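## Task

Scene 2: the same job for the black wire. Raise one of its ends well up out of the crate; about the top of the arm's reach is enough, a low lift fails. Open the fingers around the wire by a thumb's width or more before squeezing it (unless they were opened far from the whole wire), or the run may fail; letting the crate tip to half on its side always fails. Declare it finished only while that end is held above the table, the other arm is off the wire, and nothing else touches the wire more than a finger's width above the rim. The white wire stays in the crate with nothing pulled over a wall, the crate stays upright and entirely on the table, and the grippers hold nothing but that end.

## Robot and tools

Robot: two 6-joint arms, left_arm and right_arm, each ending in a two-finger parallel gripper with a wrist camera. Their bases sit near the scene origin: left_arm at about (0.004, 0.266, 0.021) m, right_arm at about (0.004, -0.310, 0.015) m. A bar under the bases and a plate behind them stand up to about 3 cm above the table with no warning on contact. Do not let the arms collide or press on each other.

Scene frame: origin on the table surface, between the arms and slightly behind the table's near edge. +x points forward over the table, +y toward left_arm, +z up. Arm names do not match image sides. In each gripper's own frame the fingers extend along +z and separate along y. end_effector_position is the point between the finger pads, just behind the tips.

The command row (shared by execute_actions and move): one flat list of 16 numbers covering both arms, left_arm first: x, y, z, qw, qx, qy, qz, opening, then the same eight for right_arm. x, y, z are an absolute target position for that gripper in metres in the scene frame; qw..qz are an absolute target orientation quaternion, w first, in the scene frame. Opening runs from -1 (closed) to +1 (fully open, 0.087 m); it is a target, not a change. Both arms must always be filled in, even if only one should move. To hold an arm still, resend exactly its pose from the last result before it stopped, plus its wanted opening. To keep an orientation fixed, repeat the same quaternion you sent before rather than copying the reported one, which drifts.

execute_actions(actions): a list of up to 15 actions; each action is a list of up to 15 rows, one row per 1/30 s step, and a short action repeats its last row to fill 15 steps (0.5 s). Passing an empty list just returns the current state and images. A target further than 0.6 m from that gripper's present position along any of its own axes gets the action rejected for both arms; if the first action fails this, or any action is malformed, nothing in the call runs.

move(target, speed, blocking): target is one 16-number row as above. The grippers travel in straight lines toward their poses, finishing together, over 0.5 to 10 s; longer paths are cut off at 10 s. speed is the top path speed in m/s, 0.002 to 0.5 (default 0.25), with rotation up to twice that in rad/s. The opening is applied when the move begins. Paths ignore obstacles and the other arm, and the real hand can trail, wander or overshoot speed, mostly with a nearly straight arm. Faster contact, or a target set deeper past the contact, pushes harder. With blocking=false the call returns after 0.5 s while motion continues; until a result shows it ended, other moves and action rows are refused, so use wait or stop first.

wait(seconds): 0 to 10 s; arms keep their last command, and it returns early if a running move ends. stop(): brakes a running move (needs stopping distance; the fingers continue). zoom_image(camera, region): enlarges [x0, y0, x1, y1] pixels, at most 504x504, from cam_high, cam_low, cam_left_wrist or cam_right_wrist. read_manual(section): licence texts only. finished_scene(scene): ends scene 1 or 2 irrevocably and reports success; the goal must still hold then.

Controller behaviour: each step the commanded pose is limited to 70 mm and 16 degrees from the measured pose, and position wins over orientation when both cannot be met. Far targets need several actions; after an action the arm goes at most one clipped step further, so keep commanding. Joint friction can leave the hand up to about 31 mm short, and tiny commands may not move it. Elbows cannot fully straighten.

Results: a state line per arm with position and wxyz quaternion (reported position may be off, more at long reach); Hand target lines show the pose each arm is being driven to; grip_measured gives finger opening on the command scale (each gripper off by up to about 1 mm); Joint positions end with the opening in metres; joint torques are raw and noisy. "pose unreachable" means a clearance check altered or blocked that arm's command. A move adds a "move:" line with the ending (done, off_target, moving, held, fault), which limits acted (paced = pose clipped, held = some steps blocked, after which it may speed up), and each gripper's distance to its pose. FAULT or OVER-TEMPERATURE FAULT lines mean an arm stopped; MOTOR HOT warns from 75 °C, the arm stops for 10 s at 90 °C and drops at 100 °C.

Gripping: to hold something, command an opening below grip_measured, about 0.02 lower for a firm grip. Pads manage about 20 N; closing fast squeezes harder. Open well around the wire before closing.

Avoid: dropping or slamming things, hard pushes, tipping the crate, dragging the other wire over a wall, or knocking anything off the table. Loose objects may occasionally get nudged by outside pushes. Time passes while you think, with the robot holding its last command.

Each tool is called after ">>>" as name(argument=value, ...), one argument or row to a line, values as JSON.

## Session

>>> execute_actions(
  actions=[],
)

Scene clock: 0.00 s.
left_arm: end_effector_position=(+0.3087, +0.4422, +0.2249) grip_measured=+1.000 end_effector_quat_wxyz=(+0.306, -0.341, +0.840, -0.289) | right_arm: end_effector_position=(+0.1733, -0.3238, +0.1377) grip_measured=+0.989 end_effector_quat_wxyz=(+0.002, -0.686, +0.727, -0.011)
Joint positions: left_arm=[ 0.87   1.681  1.544 -1.088  0.815 -0.021  0.087] | right_arm=[ 0.067  1.147  0.988 -1.378 -0.03  -1.416  0.087]
Joint velocities: left_arm=[-0.007 -0.017 -0.002 -0.007 -0.051  0.037  0.   ] | right_arm=[-0.012  0.002  0.012 -0.066 -0.007 -0.007  0.001]
Joint torques (N m, as the arm reports them, + toward a larger angle): no reading
Motor temperatures (°C, as the motors report them): left_arm=[32 34 33 32 32 32] | right_arm=[33 37 35 33 33 31]
Hand target (left_arm): +0.309, +0.442, +0.225; +0.306, -0.341, +0.840, -0.289
Hand target (right_arm): +0.173, -0.324, +0.138; -0.002, +0.686, -0.727, +0.011
camera_calibration (this result's frames):
cam_left_wrist: T_world_to_cam=[[0.403014, -0.590199, 0.699461, -0.0213016], [-0.914922, -0.278427, 0.292225, 0.360505], [0.0222778, -0.757723, -0.652196, 0.612566], [0, 0, 0, 1]] pos_world=[0.324772, 0.551957, 0.309064]
cam_right_wrist: T_world_to_cam=[[0.99788, -0.0540868, 0.0362021, -0.203776], [-0.0625369, -0.642708, 0.763555, -0.281941], [-0.0180309, -0.7642, -0.644727, -0.0163218], [0, 0, 0, 1]] pos_world=[0.185418, -0.204701, 0.212132]

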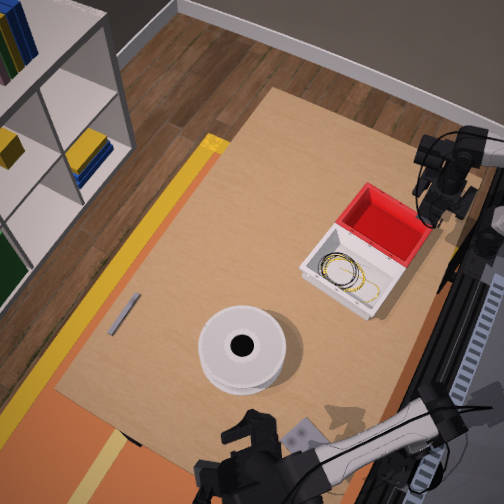

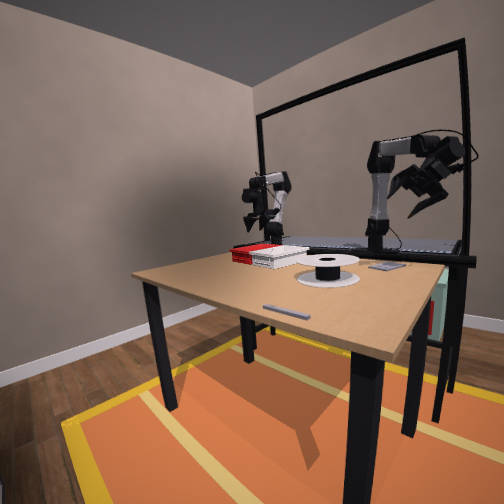

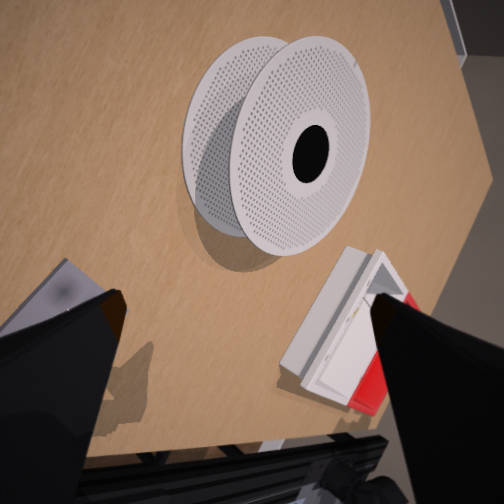

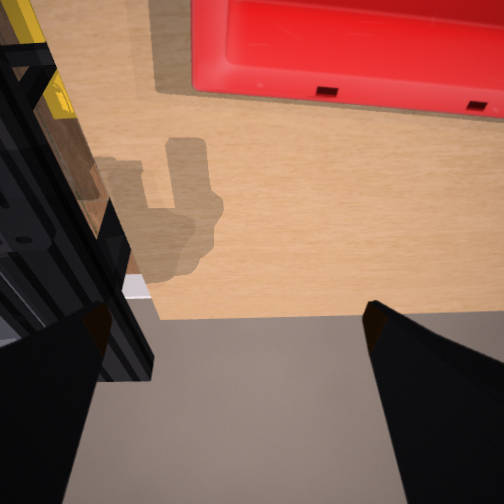

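>>> move(
  target=[0.309,0.442,0.225,0.306,-0.341,0.84,-0.289,1,0.34,-0.07,0.2,0.25,0,0.968,0,-0.2],
)

>>> zoom_image(
  camera="cam_right_wrist",
  region=[80,30,420,370],
)

>>> zoom_image(
  camera="cam_high",
  region=[290,210,416,336],
)

Scene clock: 8.53 s.
left_arm: end_effector_position=(+0.3087, +0.4422, +0.2249) grip_measured=+1.000 end_effector_quat_wxyz=(+0.306, -0.341, +0.840, -0.289) | right_arm: end_effector_position=(+0.3400, -0.0743, +0.1971) grip_measured=-0.200 end_effector_quat_wxyz=(+0.240, -0.005, +0.971, +0.001)
Joint positions: left_arm=[ 0.87   1.681  1.544 -1.088  0.815 -0.021  0.087] | right_arm=[ 0.622  1.824  1.861 -1.174  0.256  0.595  0.035]
Joint velocities: left_arm=[-0.012  0.012  0.002  0.066 -0.007  0.095  0.   ] | right_arm=[-0.022  0.007 -0.002  0.007 -0.037 -0.007  0.   ]
Joint torques (N m, as the arm reports them, + toward a larger angle): left_arm=[ 0.1  -8.58  7.79  0.77  0.42  0.12] | right_arm=[ 0.44 -7.58  7.21  1.06  0.26  0.15]
Motor temperatures (°C, as the motors report them): left_arm=[32 36 34 32 32 32] | right_arm=[33 37 36 34 33 31]
Hand target (left_arm): +0.309, +0.442, +0.225; +0.306, -0.341, +0.840, -0.289
Hand target (right_arm): +0.342, -0.072, +0.203; +0.247, +0.001, +0.969, +0.002
Off the commanded pose (left_arm): 0.000 m, 0 deg.
Off the commanded pose (right_arm): 0.005 m, 1 deg.
move: done
camera_calibration (this result's frames):
cam_left_wrist: T_world_to_cam=[[0.403014, -0.590199, 0.699461, -0.0213016], [-0.914922, -0.278427, 0.292225, 0.360505], [0.0222778, -0.757723, -0.652196, 0.612566], [0, 0, 0, 1]] pos_world=[0.324772, 0.551957, 0.309064]
cam_right_wrist: T_world_to_cam=[[0.0050976, -0.999828, 0.0178116, -0.0879243], [-0.931692, 0.00172087, 0.363246, 0.265767], [-0.363214, -0.0184466, -0.931523, 0.444867], [0, 0, 0, 1]] pos_world=[0.409643, -0.0801603, 0.319431]

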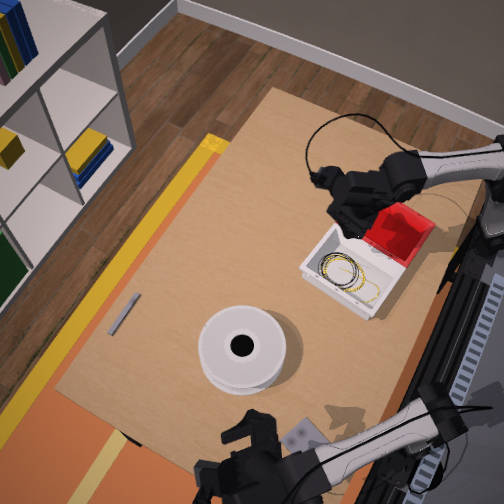

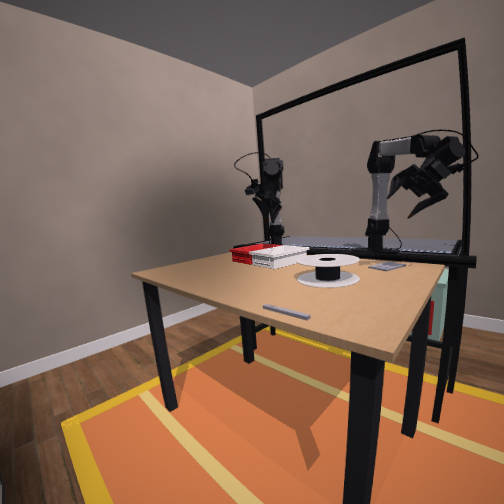

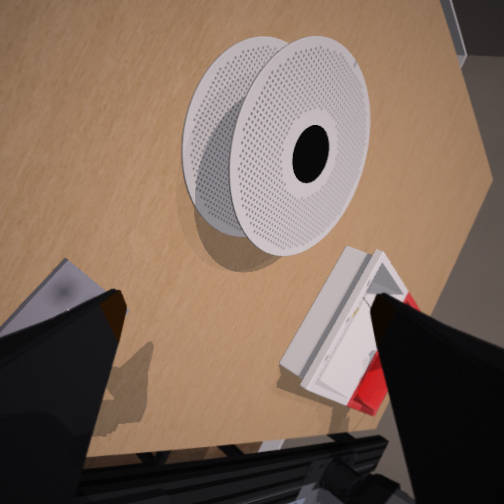

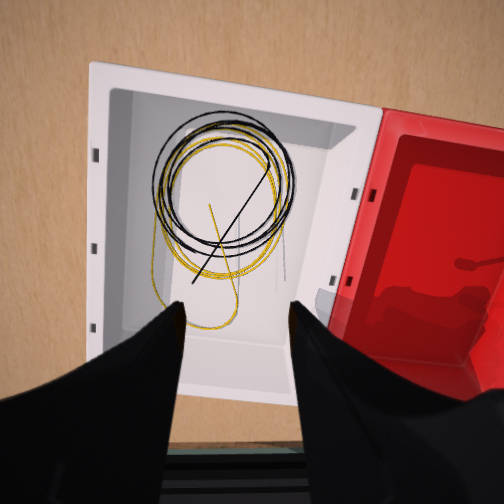

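Region (80, 30, 420, 370) of cam_right_wrist's 504x504 image, scaled by 1.482, with more detail than that image has.

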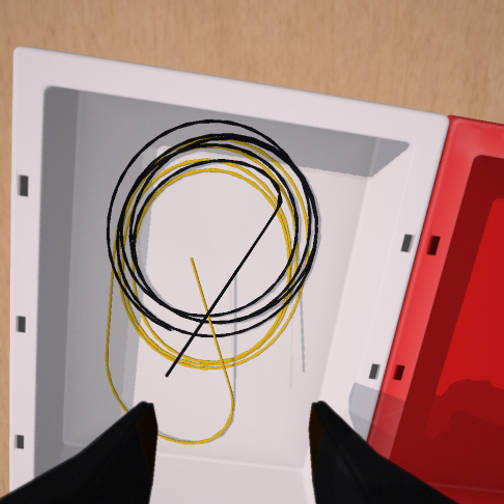

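Region (290, 210, 416, 336) of cam_high's 504x504 image, scaled by 4.000, with more detail than that image has.

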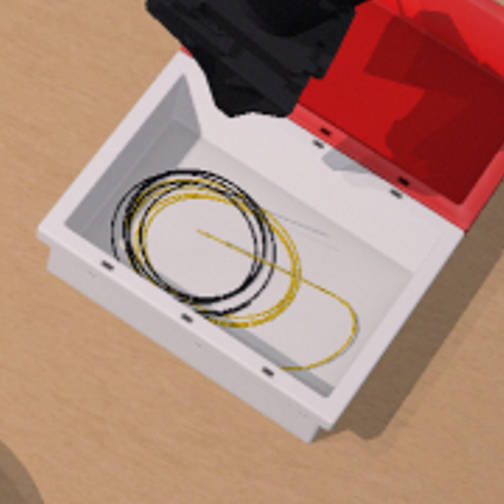

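>>> move(
  target=[0.309,0.442,0.225,0.306,-0.341,0.84,-0.289,1,0.30,-0.045,0.12,0.09,0,0.995,0,-0.35],
  speed=0.1,
)

Scene clock: 12.13 s.
left_arm: end_effector_position=(+0.3087, +0.4422, +0.2249) grip_measured=+1.000 end_effector_quat_wxyz=(+0.306, -0.341, +0.840, -0.289) | right_arm: end_effector_position=(+0.3084, -0.0426, +0.1237) grip_measured=-0.350 end_effector_quat_wxyz=(+0.102, -0.002, +0.995, +0.008)
Joint positions: left_arm=[ 0.87   1.681  1.544 -1.088  0.815 -0.021  0.087] | right_arm=[ 0.658  1.995  1.847 -1.214  0.089  0.677  0.028]
Joint velocities: left_arm=[ 0.012  0.007 -0.002 -0.037  0.081 -0.022  0.   ] | right_arm=[-0.007  0.002 -0.002 -0.081 -0.066 -0.022 -0.001]
Joint torques (N m, as the arm reports them, + toward a larger angle): left_arm=[ 0.11 -8.57  7.79  0.77  0.42  0.13] | right_arm=[ 0.43 -8.93  4.28  0.66 -0.04  0.11]
Motor temperatures (°C, as the motors report them): left_arm=[32 37 34 32 32 32] | right_arm=[33 38 37 34 33 31]
Hand target (left_arm): +0.309, +0.442, +0.225; +0.306, -0.341, +0.840, -0.289
Hand target (right_arm): +0.301, -0.044, +0.119; +0.090, -0.000, +0.996, +0.003
Off the commanded pose (left_arm): 0.000 m, 0 deg.
Off the commanded pose (right_arm): 0.009 m, 2 deg.
move: done
camera_calibration (this result's frames):
cam_left_wrist: T_world_to_cam=[[0.403014, -0.590199, 0.699461, -0.0213016], [-0.914922, -0.278427, 0.292225, 0.360505], [0.0222778, -0.757723, -0.652196, 0.612566], [0, 0, 0, 1]] pos_world=[0.324772, 0.551957, 0.309064]
cam_right_wrist: T_world_to_cam=[[0.00610822, -0.999979, 0.00228779, -0.0531151], [-0.794934, -0.00346774, 0.606685, 0.190375], [-0.606665, -0.00552441, -0.794939, 0.424362], [0, 0, 0, 1]] pos_world=[0.409105, -0.0501094, 0.221965]

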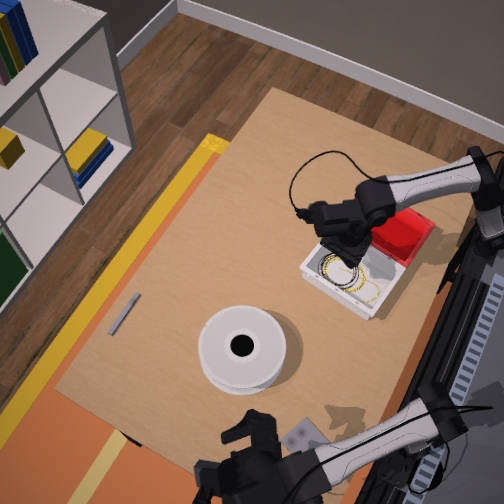

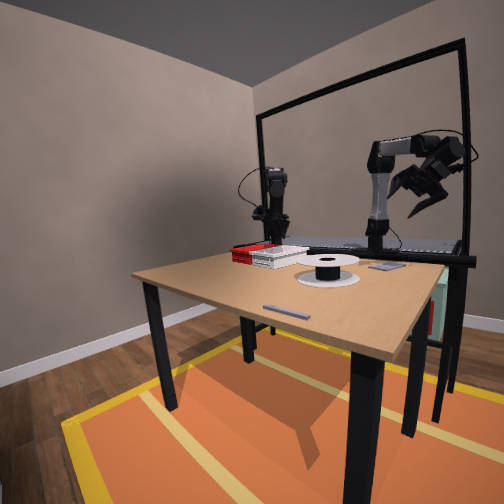

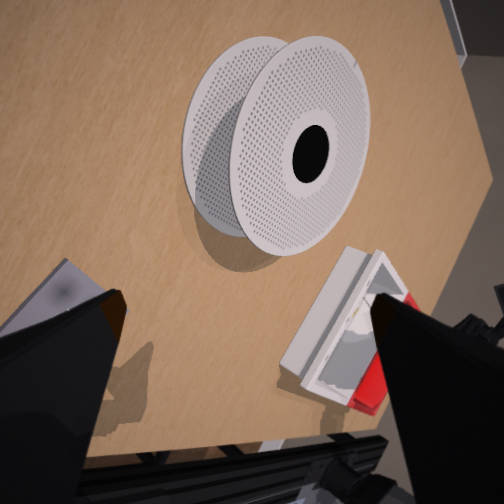

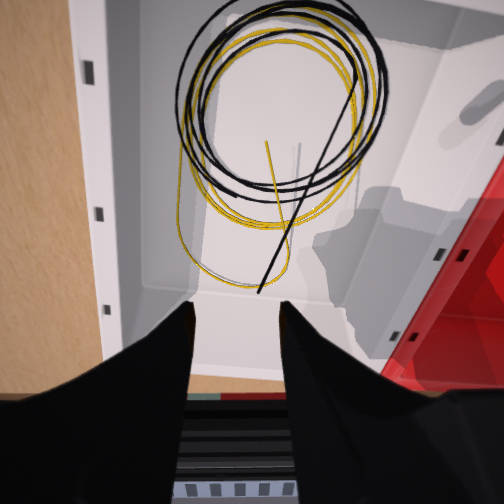

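>>> move(
  target=[0.309,0.442,0.225,0.306,-0.341,0.84,-0.289,1,0.316,-0.058,0.1,0.09,0,0.995,0,-0.1],
  speed=0.03,
)

>>> move(
  target=[0.309,0.442,0.225,0.306,-0.341,0.84,-0.289,1,0.316,-0.058,0.1,0.09,0,0.995,0,-1],
)

Scene clock: 19.27 s.
left_arm: end_effector_position=(+0.3087, +0.4422, +0.2249) grip_measured=+1.000 end_effector_quat_wxyz=(+0.306, -0.341, +0.840, -0.289) | right_arm: end_effector_position=(+0.3155, -0.0526, +0.1050) grip_measured=-0.100 end_effector_quat_wxyz=(+0.096, -0.000, +0.995, +0.003)
Joint positions: left_arm=[ 0.87   1.681  1.544 -1.088  0.815 -0.021  0.087] | right_arm=[ 0.628  2.007  1.789 -1.158  0.084  0.653  0.039]
Joint velocities: left_arm=[-0.007  0.022 -0.007  0.007 -0.007  0.037  0.   ] | right_arm=[-0.017 -0.022 -0.007  0.007  0.037 -0.037  0.   ]
Joint torques (N m, as the arm reports them, + toward a larger angle): left_arm=[ 0.14 -8.59  7.81  0.77  0.42  0.13] | right_arm=[-1.16 -9.01  3.98  0.82  0.03  0.03]
Motor temperatures (°C, as the motors report them): left_arm=[32 38 35 33 32 32] | right_arm=[33 40 37 34 33 31]
Hand target (left_arm): +0.309, +0.442, +0.225; +0.306, -0.341, +0.840, -0.289
Hand target (right_arm): +0.316, -0.058, +0.100; +0.090, -0.000, +0.996, -0.000
Off the commanded pose (left_arm): 0.000 m, 0 deg.
Off the commanded pose (right_arm): 0.007 m, 1 deg.
move: done
camera_calibration (this result's frames):
cam_left_wrist: T_world_to_cam=[[0.403014, -0.590199, 0.699461, -0.0213016], [-0.914922, -0.278427, 0.292225, 0.360505], [0.0222778, -0.757723, -0.652196, 0.612566], [0, 0, 0, 1]] pos_world=[0.324772, 0.551957, 0.309064]
cam_right_wrist: T_world_to_cam=[[0.00113853, -0.999924, 0.0122353, -0.0625766], [-0.787818, 0.00663894, 0.615872, 0.204698], [-0.615906, -0.0103404, -0.787751, 0.41572], [0, 0, 0, 1]] pos_world=[0.417381, -0.0596321, 0.202182]

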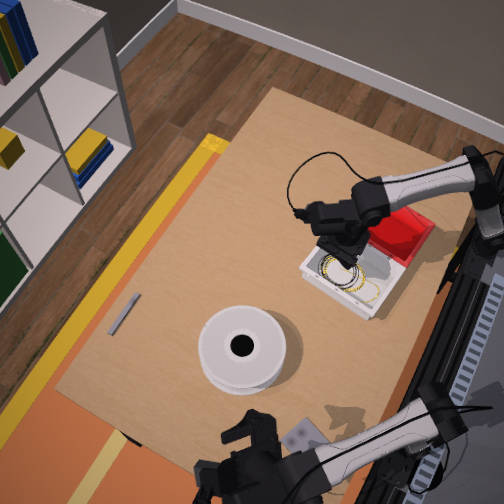

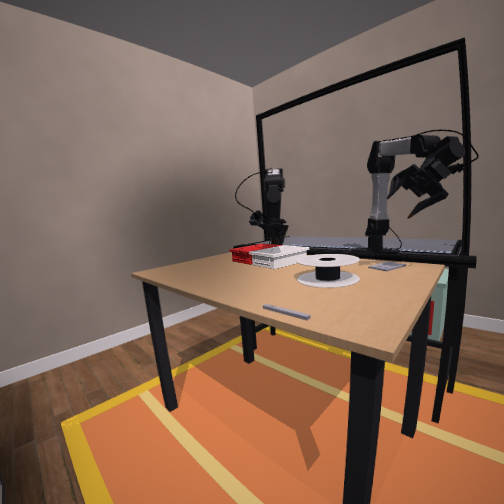

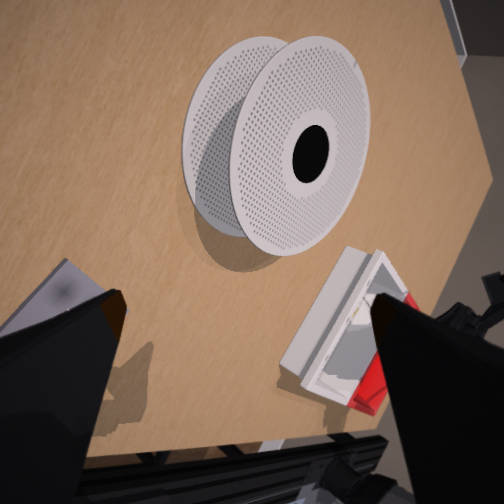

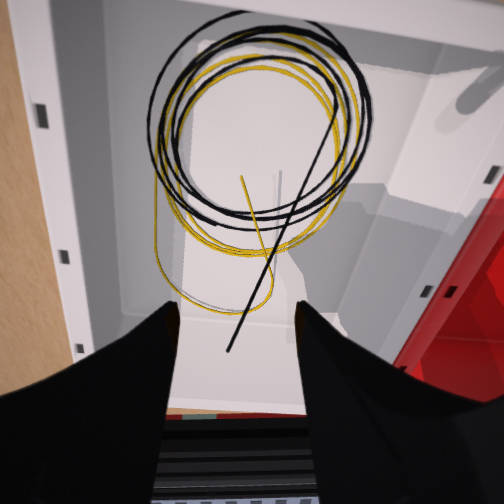

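Scene clock: 19.97 s.
left_arm: end_effector_position=(+0.3087, +0.4422, +0.2249) grip_measured=+1.000 end_effector_quat_wxyz=(+0.306, -0.341, +0.840, -0.289) | right_arm: end_effector_position=(+0.3158, -0.0523, +0.1050) grip_measured=-1.000 end_effector_quat_wxyz=(+0.097, -0.001, +0.995, +0.003)
Joint positions: left_arm=[ 0.87   1.681  1.544 -1.088  0.815 -0.021  0.087] | right_arm=[ 0.628  2.007  1.789 -1.157  0.084  0.652  0.   ]
Joint velocities: left_arm=[-0.002 -0.007 -0.002 -0.007  0.022 -0.007  0.   ] | right_arm=[-0.017 -0.022  0.012  0.037 -0.007 -0.007  0.   ]
Joint torques (N m, as the arm reports them, + toward a larger angle): left_arm=[ 0.14 -8.57  7.79  0.78  0.42  0.14] | right_arm=[-1.03 -9.04  4.18  0.76  0.02 -0.04]
Motor temperatures (°C, as the motors report them): left_arm=[32 38 35 33 32 32] | right_arm=[33 40 37 34 33 31]
Hand target (left_arm): +0.309, +0.442, +0.225; +0.306, -0.341, +0.840, -0.289
Hand target (right_arm): +0.316, -0.058, +0.100; +0.090, -0.000, +0.996, +0.000
Off the commanded pose (left_arm): 0.000 m, 0 deg.
Off the commanded pose (right_arm): 0.008 m, 1 deg.
move: done
camera_calibration (this result's frames):
cam_left_wrist: T_world_to_cam=[[0.403014, -0.590199, 0.699461, -0.0213016], [-0.914922, -0.278427, 0.292225, 0.360505], [0.0222778, -0.757723, -0.652196, 0.612566], [0, 0, 0, 1]] pos_world=[0.324772, 0.551957, 0.309064]
cam_right_wrist: T_world_to_cam=[[0.00198058, -0.999936, 0.0111543, -0.0624723], [-0.788427, 0.00529988, 0.615106, 0.205099], [-0.615126, -0.0100126, -0.788365, 0.415729], [0, 0, 0, 1]] pos_world=[0.417555, -0.0593928, 0.202286]

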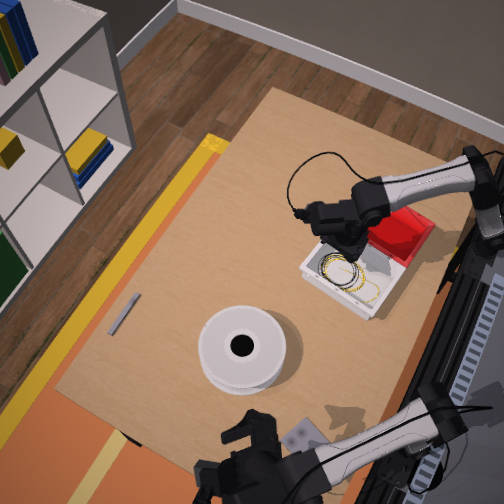

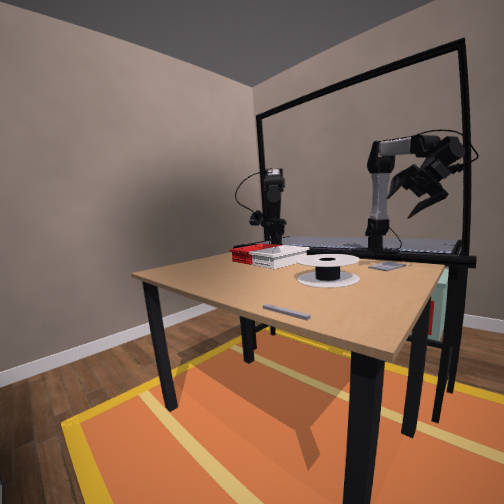

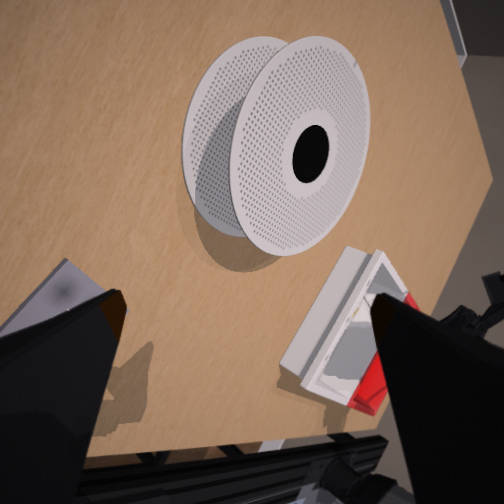

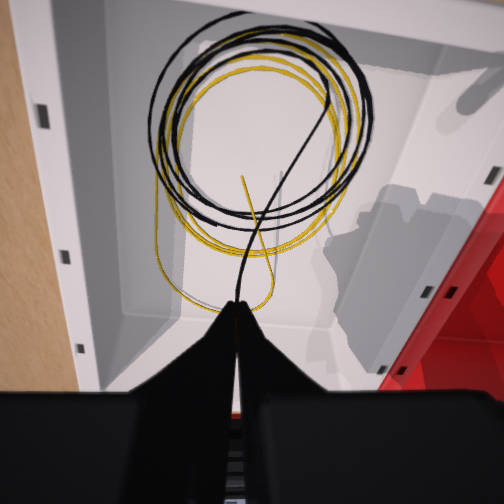

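Wire bent into the grip; lift.

>>> move(
  target=[0.309,0.442,0.225,0.306,-0.341,0.84,-0.289,1,0.29,-0.08,0.42,0.54,-0.28,0.77,0.2,-1],
  speed=0.08,
)

>>> move(
  target=[0.309,0.442,0.225,0.306,-0.341,0.84,-0.289,1,0.27,-0.09,0.71,0.814,-0.171,0.47,0.296,-1],
  speed=0.07,
)

>>> zoom_image(
  camera="cam_low",
  region=[160,80,360,280],
)

>>> zoom_image(
  camera="cam_high",
  region=[280,170,440,330],
)

Scene clock: 31.80 s.
left_arm: end_effector_position=(+0.3087, +0.4422, +0.2249) grip_measured=+1.000 end_effector_quat_wxyz=(+0.306, -0.341, +0.840, -0.289) | right_arm: end_effector_position=(+0.2870, -0.0783, +0.4026) grip_measured=-1.000 end_effector_quat_wxyz=(+0.518, -0.283, +0.785, +0.188)
Joint positions: left_arm=[ 0.87   1.681  1.544 -1.088  0.815 -0.021  0.087] | right_arm=[ 0.58   1.265  1.733 -0.833 -0.089 -0.001  0.   ]
Joint velocities: left_arm=[ 0.012  0.002 -0.012  0.022 -0.007 -0.037  0.   ] | right_arm=[-0.022 -0.007 -0.012 -0.051  0.022 -0.022  0.   ]
Joint torques (N m, as the arm reports them, + toward a larger angle): left_arm=[ 0.16 -8.58  7.78  0.78  0.41  0.12] | right_arm=[-0.95 -4.45  6.87  2.21 -0.17 -0.03]
Motor temperatures (°C, as the motors report them): left_arm=[32 40 36 33 32 32] | right_arm=[33 42 38 35 33 31]
Hand target (left_arm): +0.309, +0.442, +0.225; +0.306, -0.341, +0.840, -0.289
Hand target (right_arm): +0.285, -0.082, +0.423; +0.543, -0.281, +0.768, +0.191
Off the commanded pose (left_arm): 0.000 m, 0 deg.
Off the commanded pose (right_arm): 0.018 m, 3 deg.
move: off_target (right_arm)
camera_calibration (this result's frames):
cam_left_wrist: T_world_to_cam=[[0.403014, -0.590199, 0.699461, -0.0213016], [-0.914922, -0.278427, 0.292225, 0.360505], [0.0222778, -0.757723, -0.652196, 0.612566], [0, 0, 0, 1]] pos_world=[0.324772, 0.551957, 0.309064]
cam_right_wrist: T_world_to_cam=[[0.62703, -0.778958, 0.00761814, -0.252378], [-0.740282, -0.598884, -0.305483, 0.309042], [0.242521, 0.185908, -0.952167, 0.46748], [0, 0, 0, 1]] pos_world=[0.273653, -0.0984192, 0.541449]

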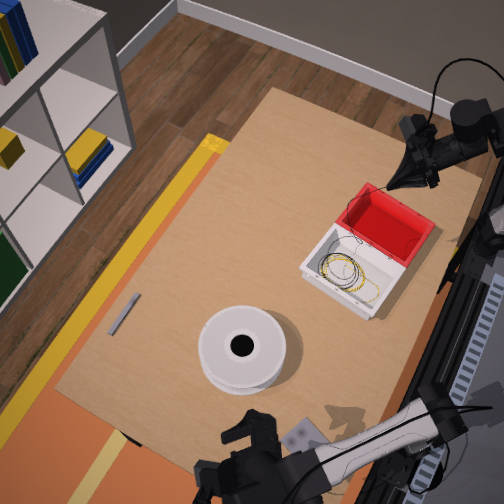

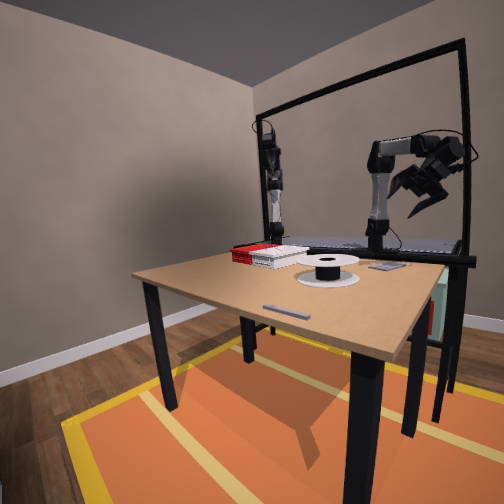

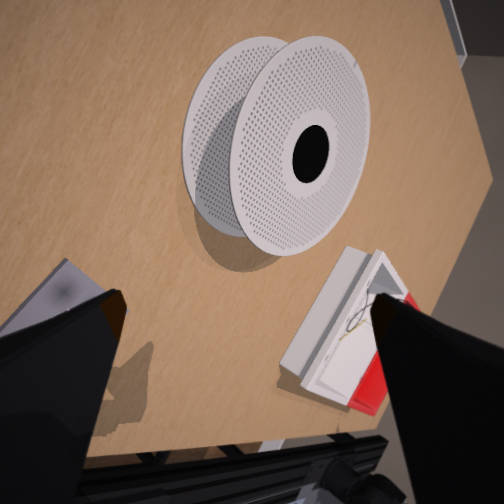

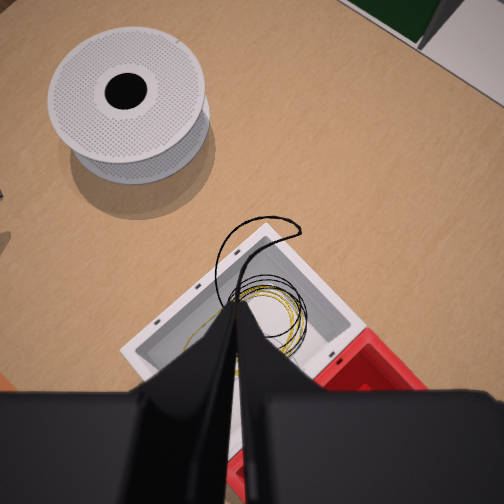

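Scene clock: 38.77 s.
left_arm: end_effector_position=(+0.3087, +0.4422, +0.2249) grip_measured=+1.000 end_effector_quat_wxyz=(+0.306, -0.341, +0.840, -0.289) | right_arm: end_effector_position=(+0.2675, -0.0861, +0.6975) grip_measured=-1.000 end_effector_quat_wxyz=(+0.806, -0.182, +0.484, +0.288)
Joint positions: left_arm=[ 0.87   1.681  1.544 -1.088  0.815 -0.021  0.087] | right_arm=[ 0.559  1.429  2.355 -0.401 -0.086  0.066  0.   ]
Joint velocities: left_arm=[ 0.002 -0.007 -0.007  0.066 -0.051 -0.007  0.   ] | right_arm=[-0.002  0.007 -0.002  0.051  0.081  0.066  0.   ]
Joint torques (N m, as the arm reports them, + toward a larger angle): left_arm=[ 0.12 -8.59  7.8   0.78  0.42  0.13] | right_arm=[-0.89 -2.19  4.78  1.82  0.06  0.13]
Motor temperatures (°C, as the motors report them): left_arm=[32 40 36 33 32 32] | right_arm=[33 41 38 36 33 31]
Hand target (left_arm): +0.309, +0.442, +0.225; +0.306, -0.341, +0.840, -0.289
Hand target (right_arm): +0.264, -0.093, +0.710; +0.816, -0.169, +0.470, +0.289
Off the commanded pose (left_arm): 0.000 m, 0 deg.
Off the commanded pose (right_arm): 0.013 m, 2 deg.
move: off_target (right_arm)
camera_calibration (this result's frames):
cam_left_wrist: T_world_to_cam=[[0.403014, -0.590199, 0.699461, -0.0213016], [-0.914922, -0.278427, 0.292225, 0.360505], [0.0222778, -0.757723, -0.652196, 0.612566], [0, 0, 0, 1]] pos_world=[0.324772, 0.551957, 0.309064]
cam_right_wrist: T_world_to_cam=[[0.627765, -0.778354, 0.00868005, -0.249354], [-0.27881, -0.235252, -0.931086, 0.724151], [0.726757, 0.582084, -0.364696, 0.249284], [0, 0, 0, 1]] pos_world=[0.177267, -0.168833, 0.767324]

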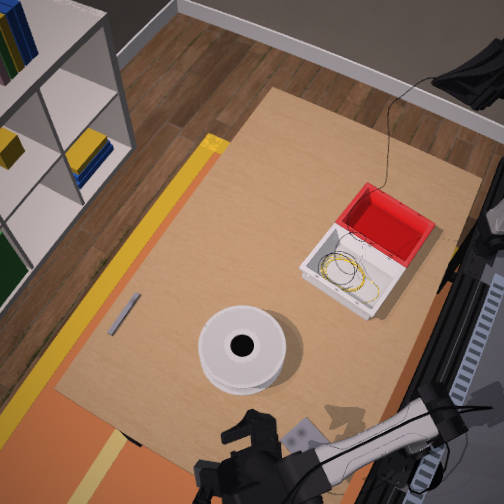

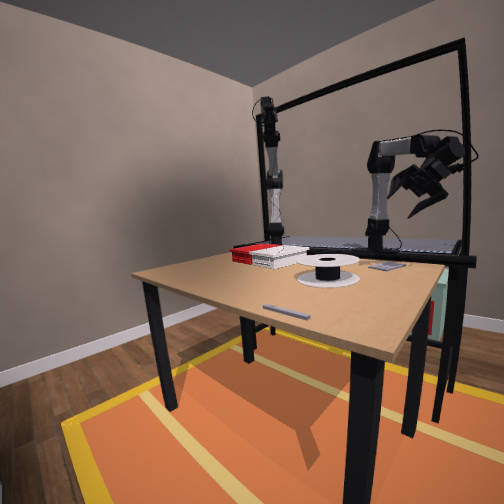

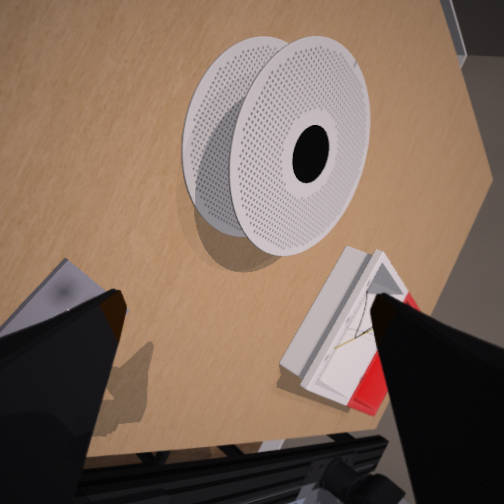

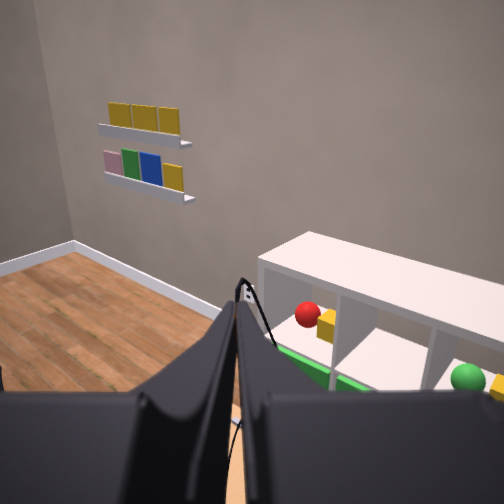

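Region (160, 80, 360, 280) of cam_low's 504x504 image, scaled by 2.520, with more detail than that image has.

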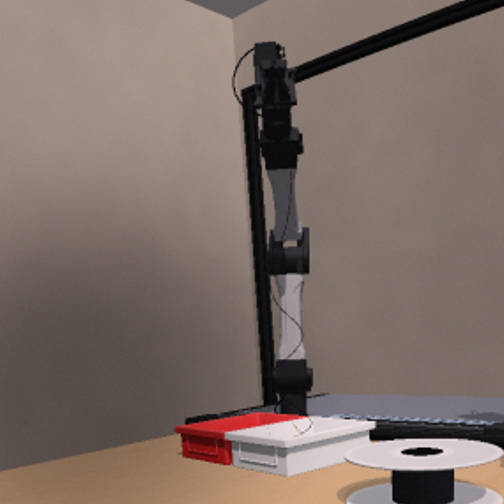

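Region (280, 170, 440, 330) of cam_high's 504x504 image, scaled by 3.150, with more detail than that image has.

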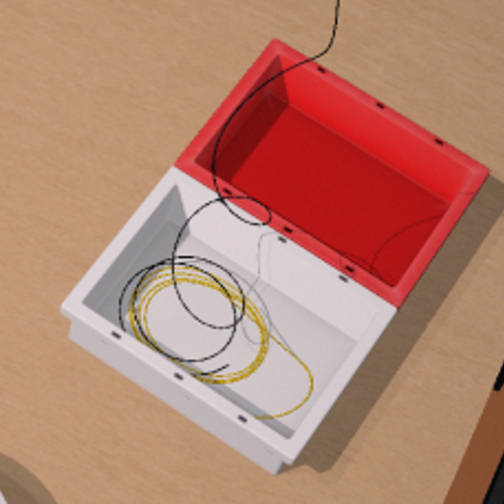

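>>> finished_scene(
  scene=2,
)

The scene is finished: the task was done.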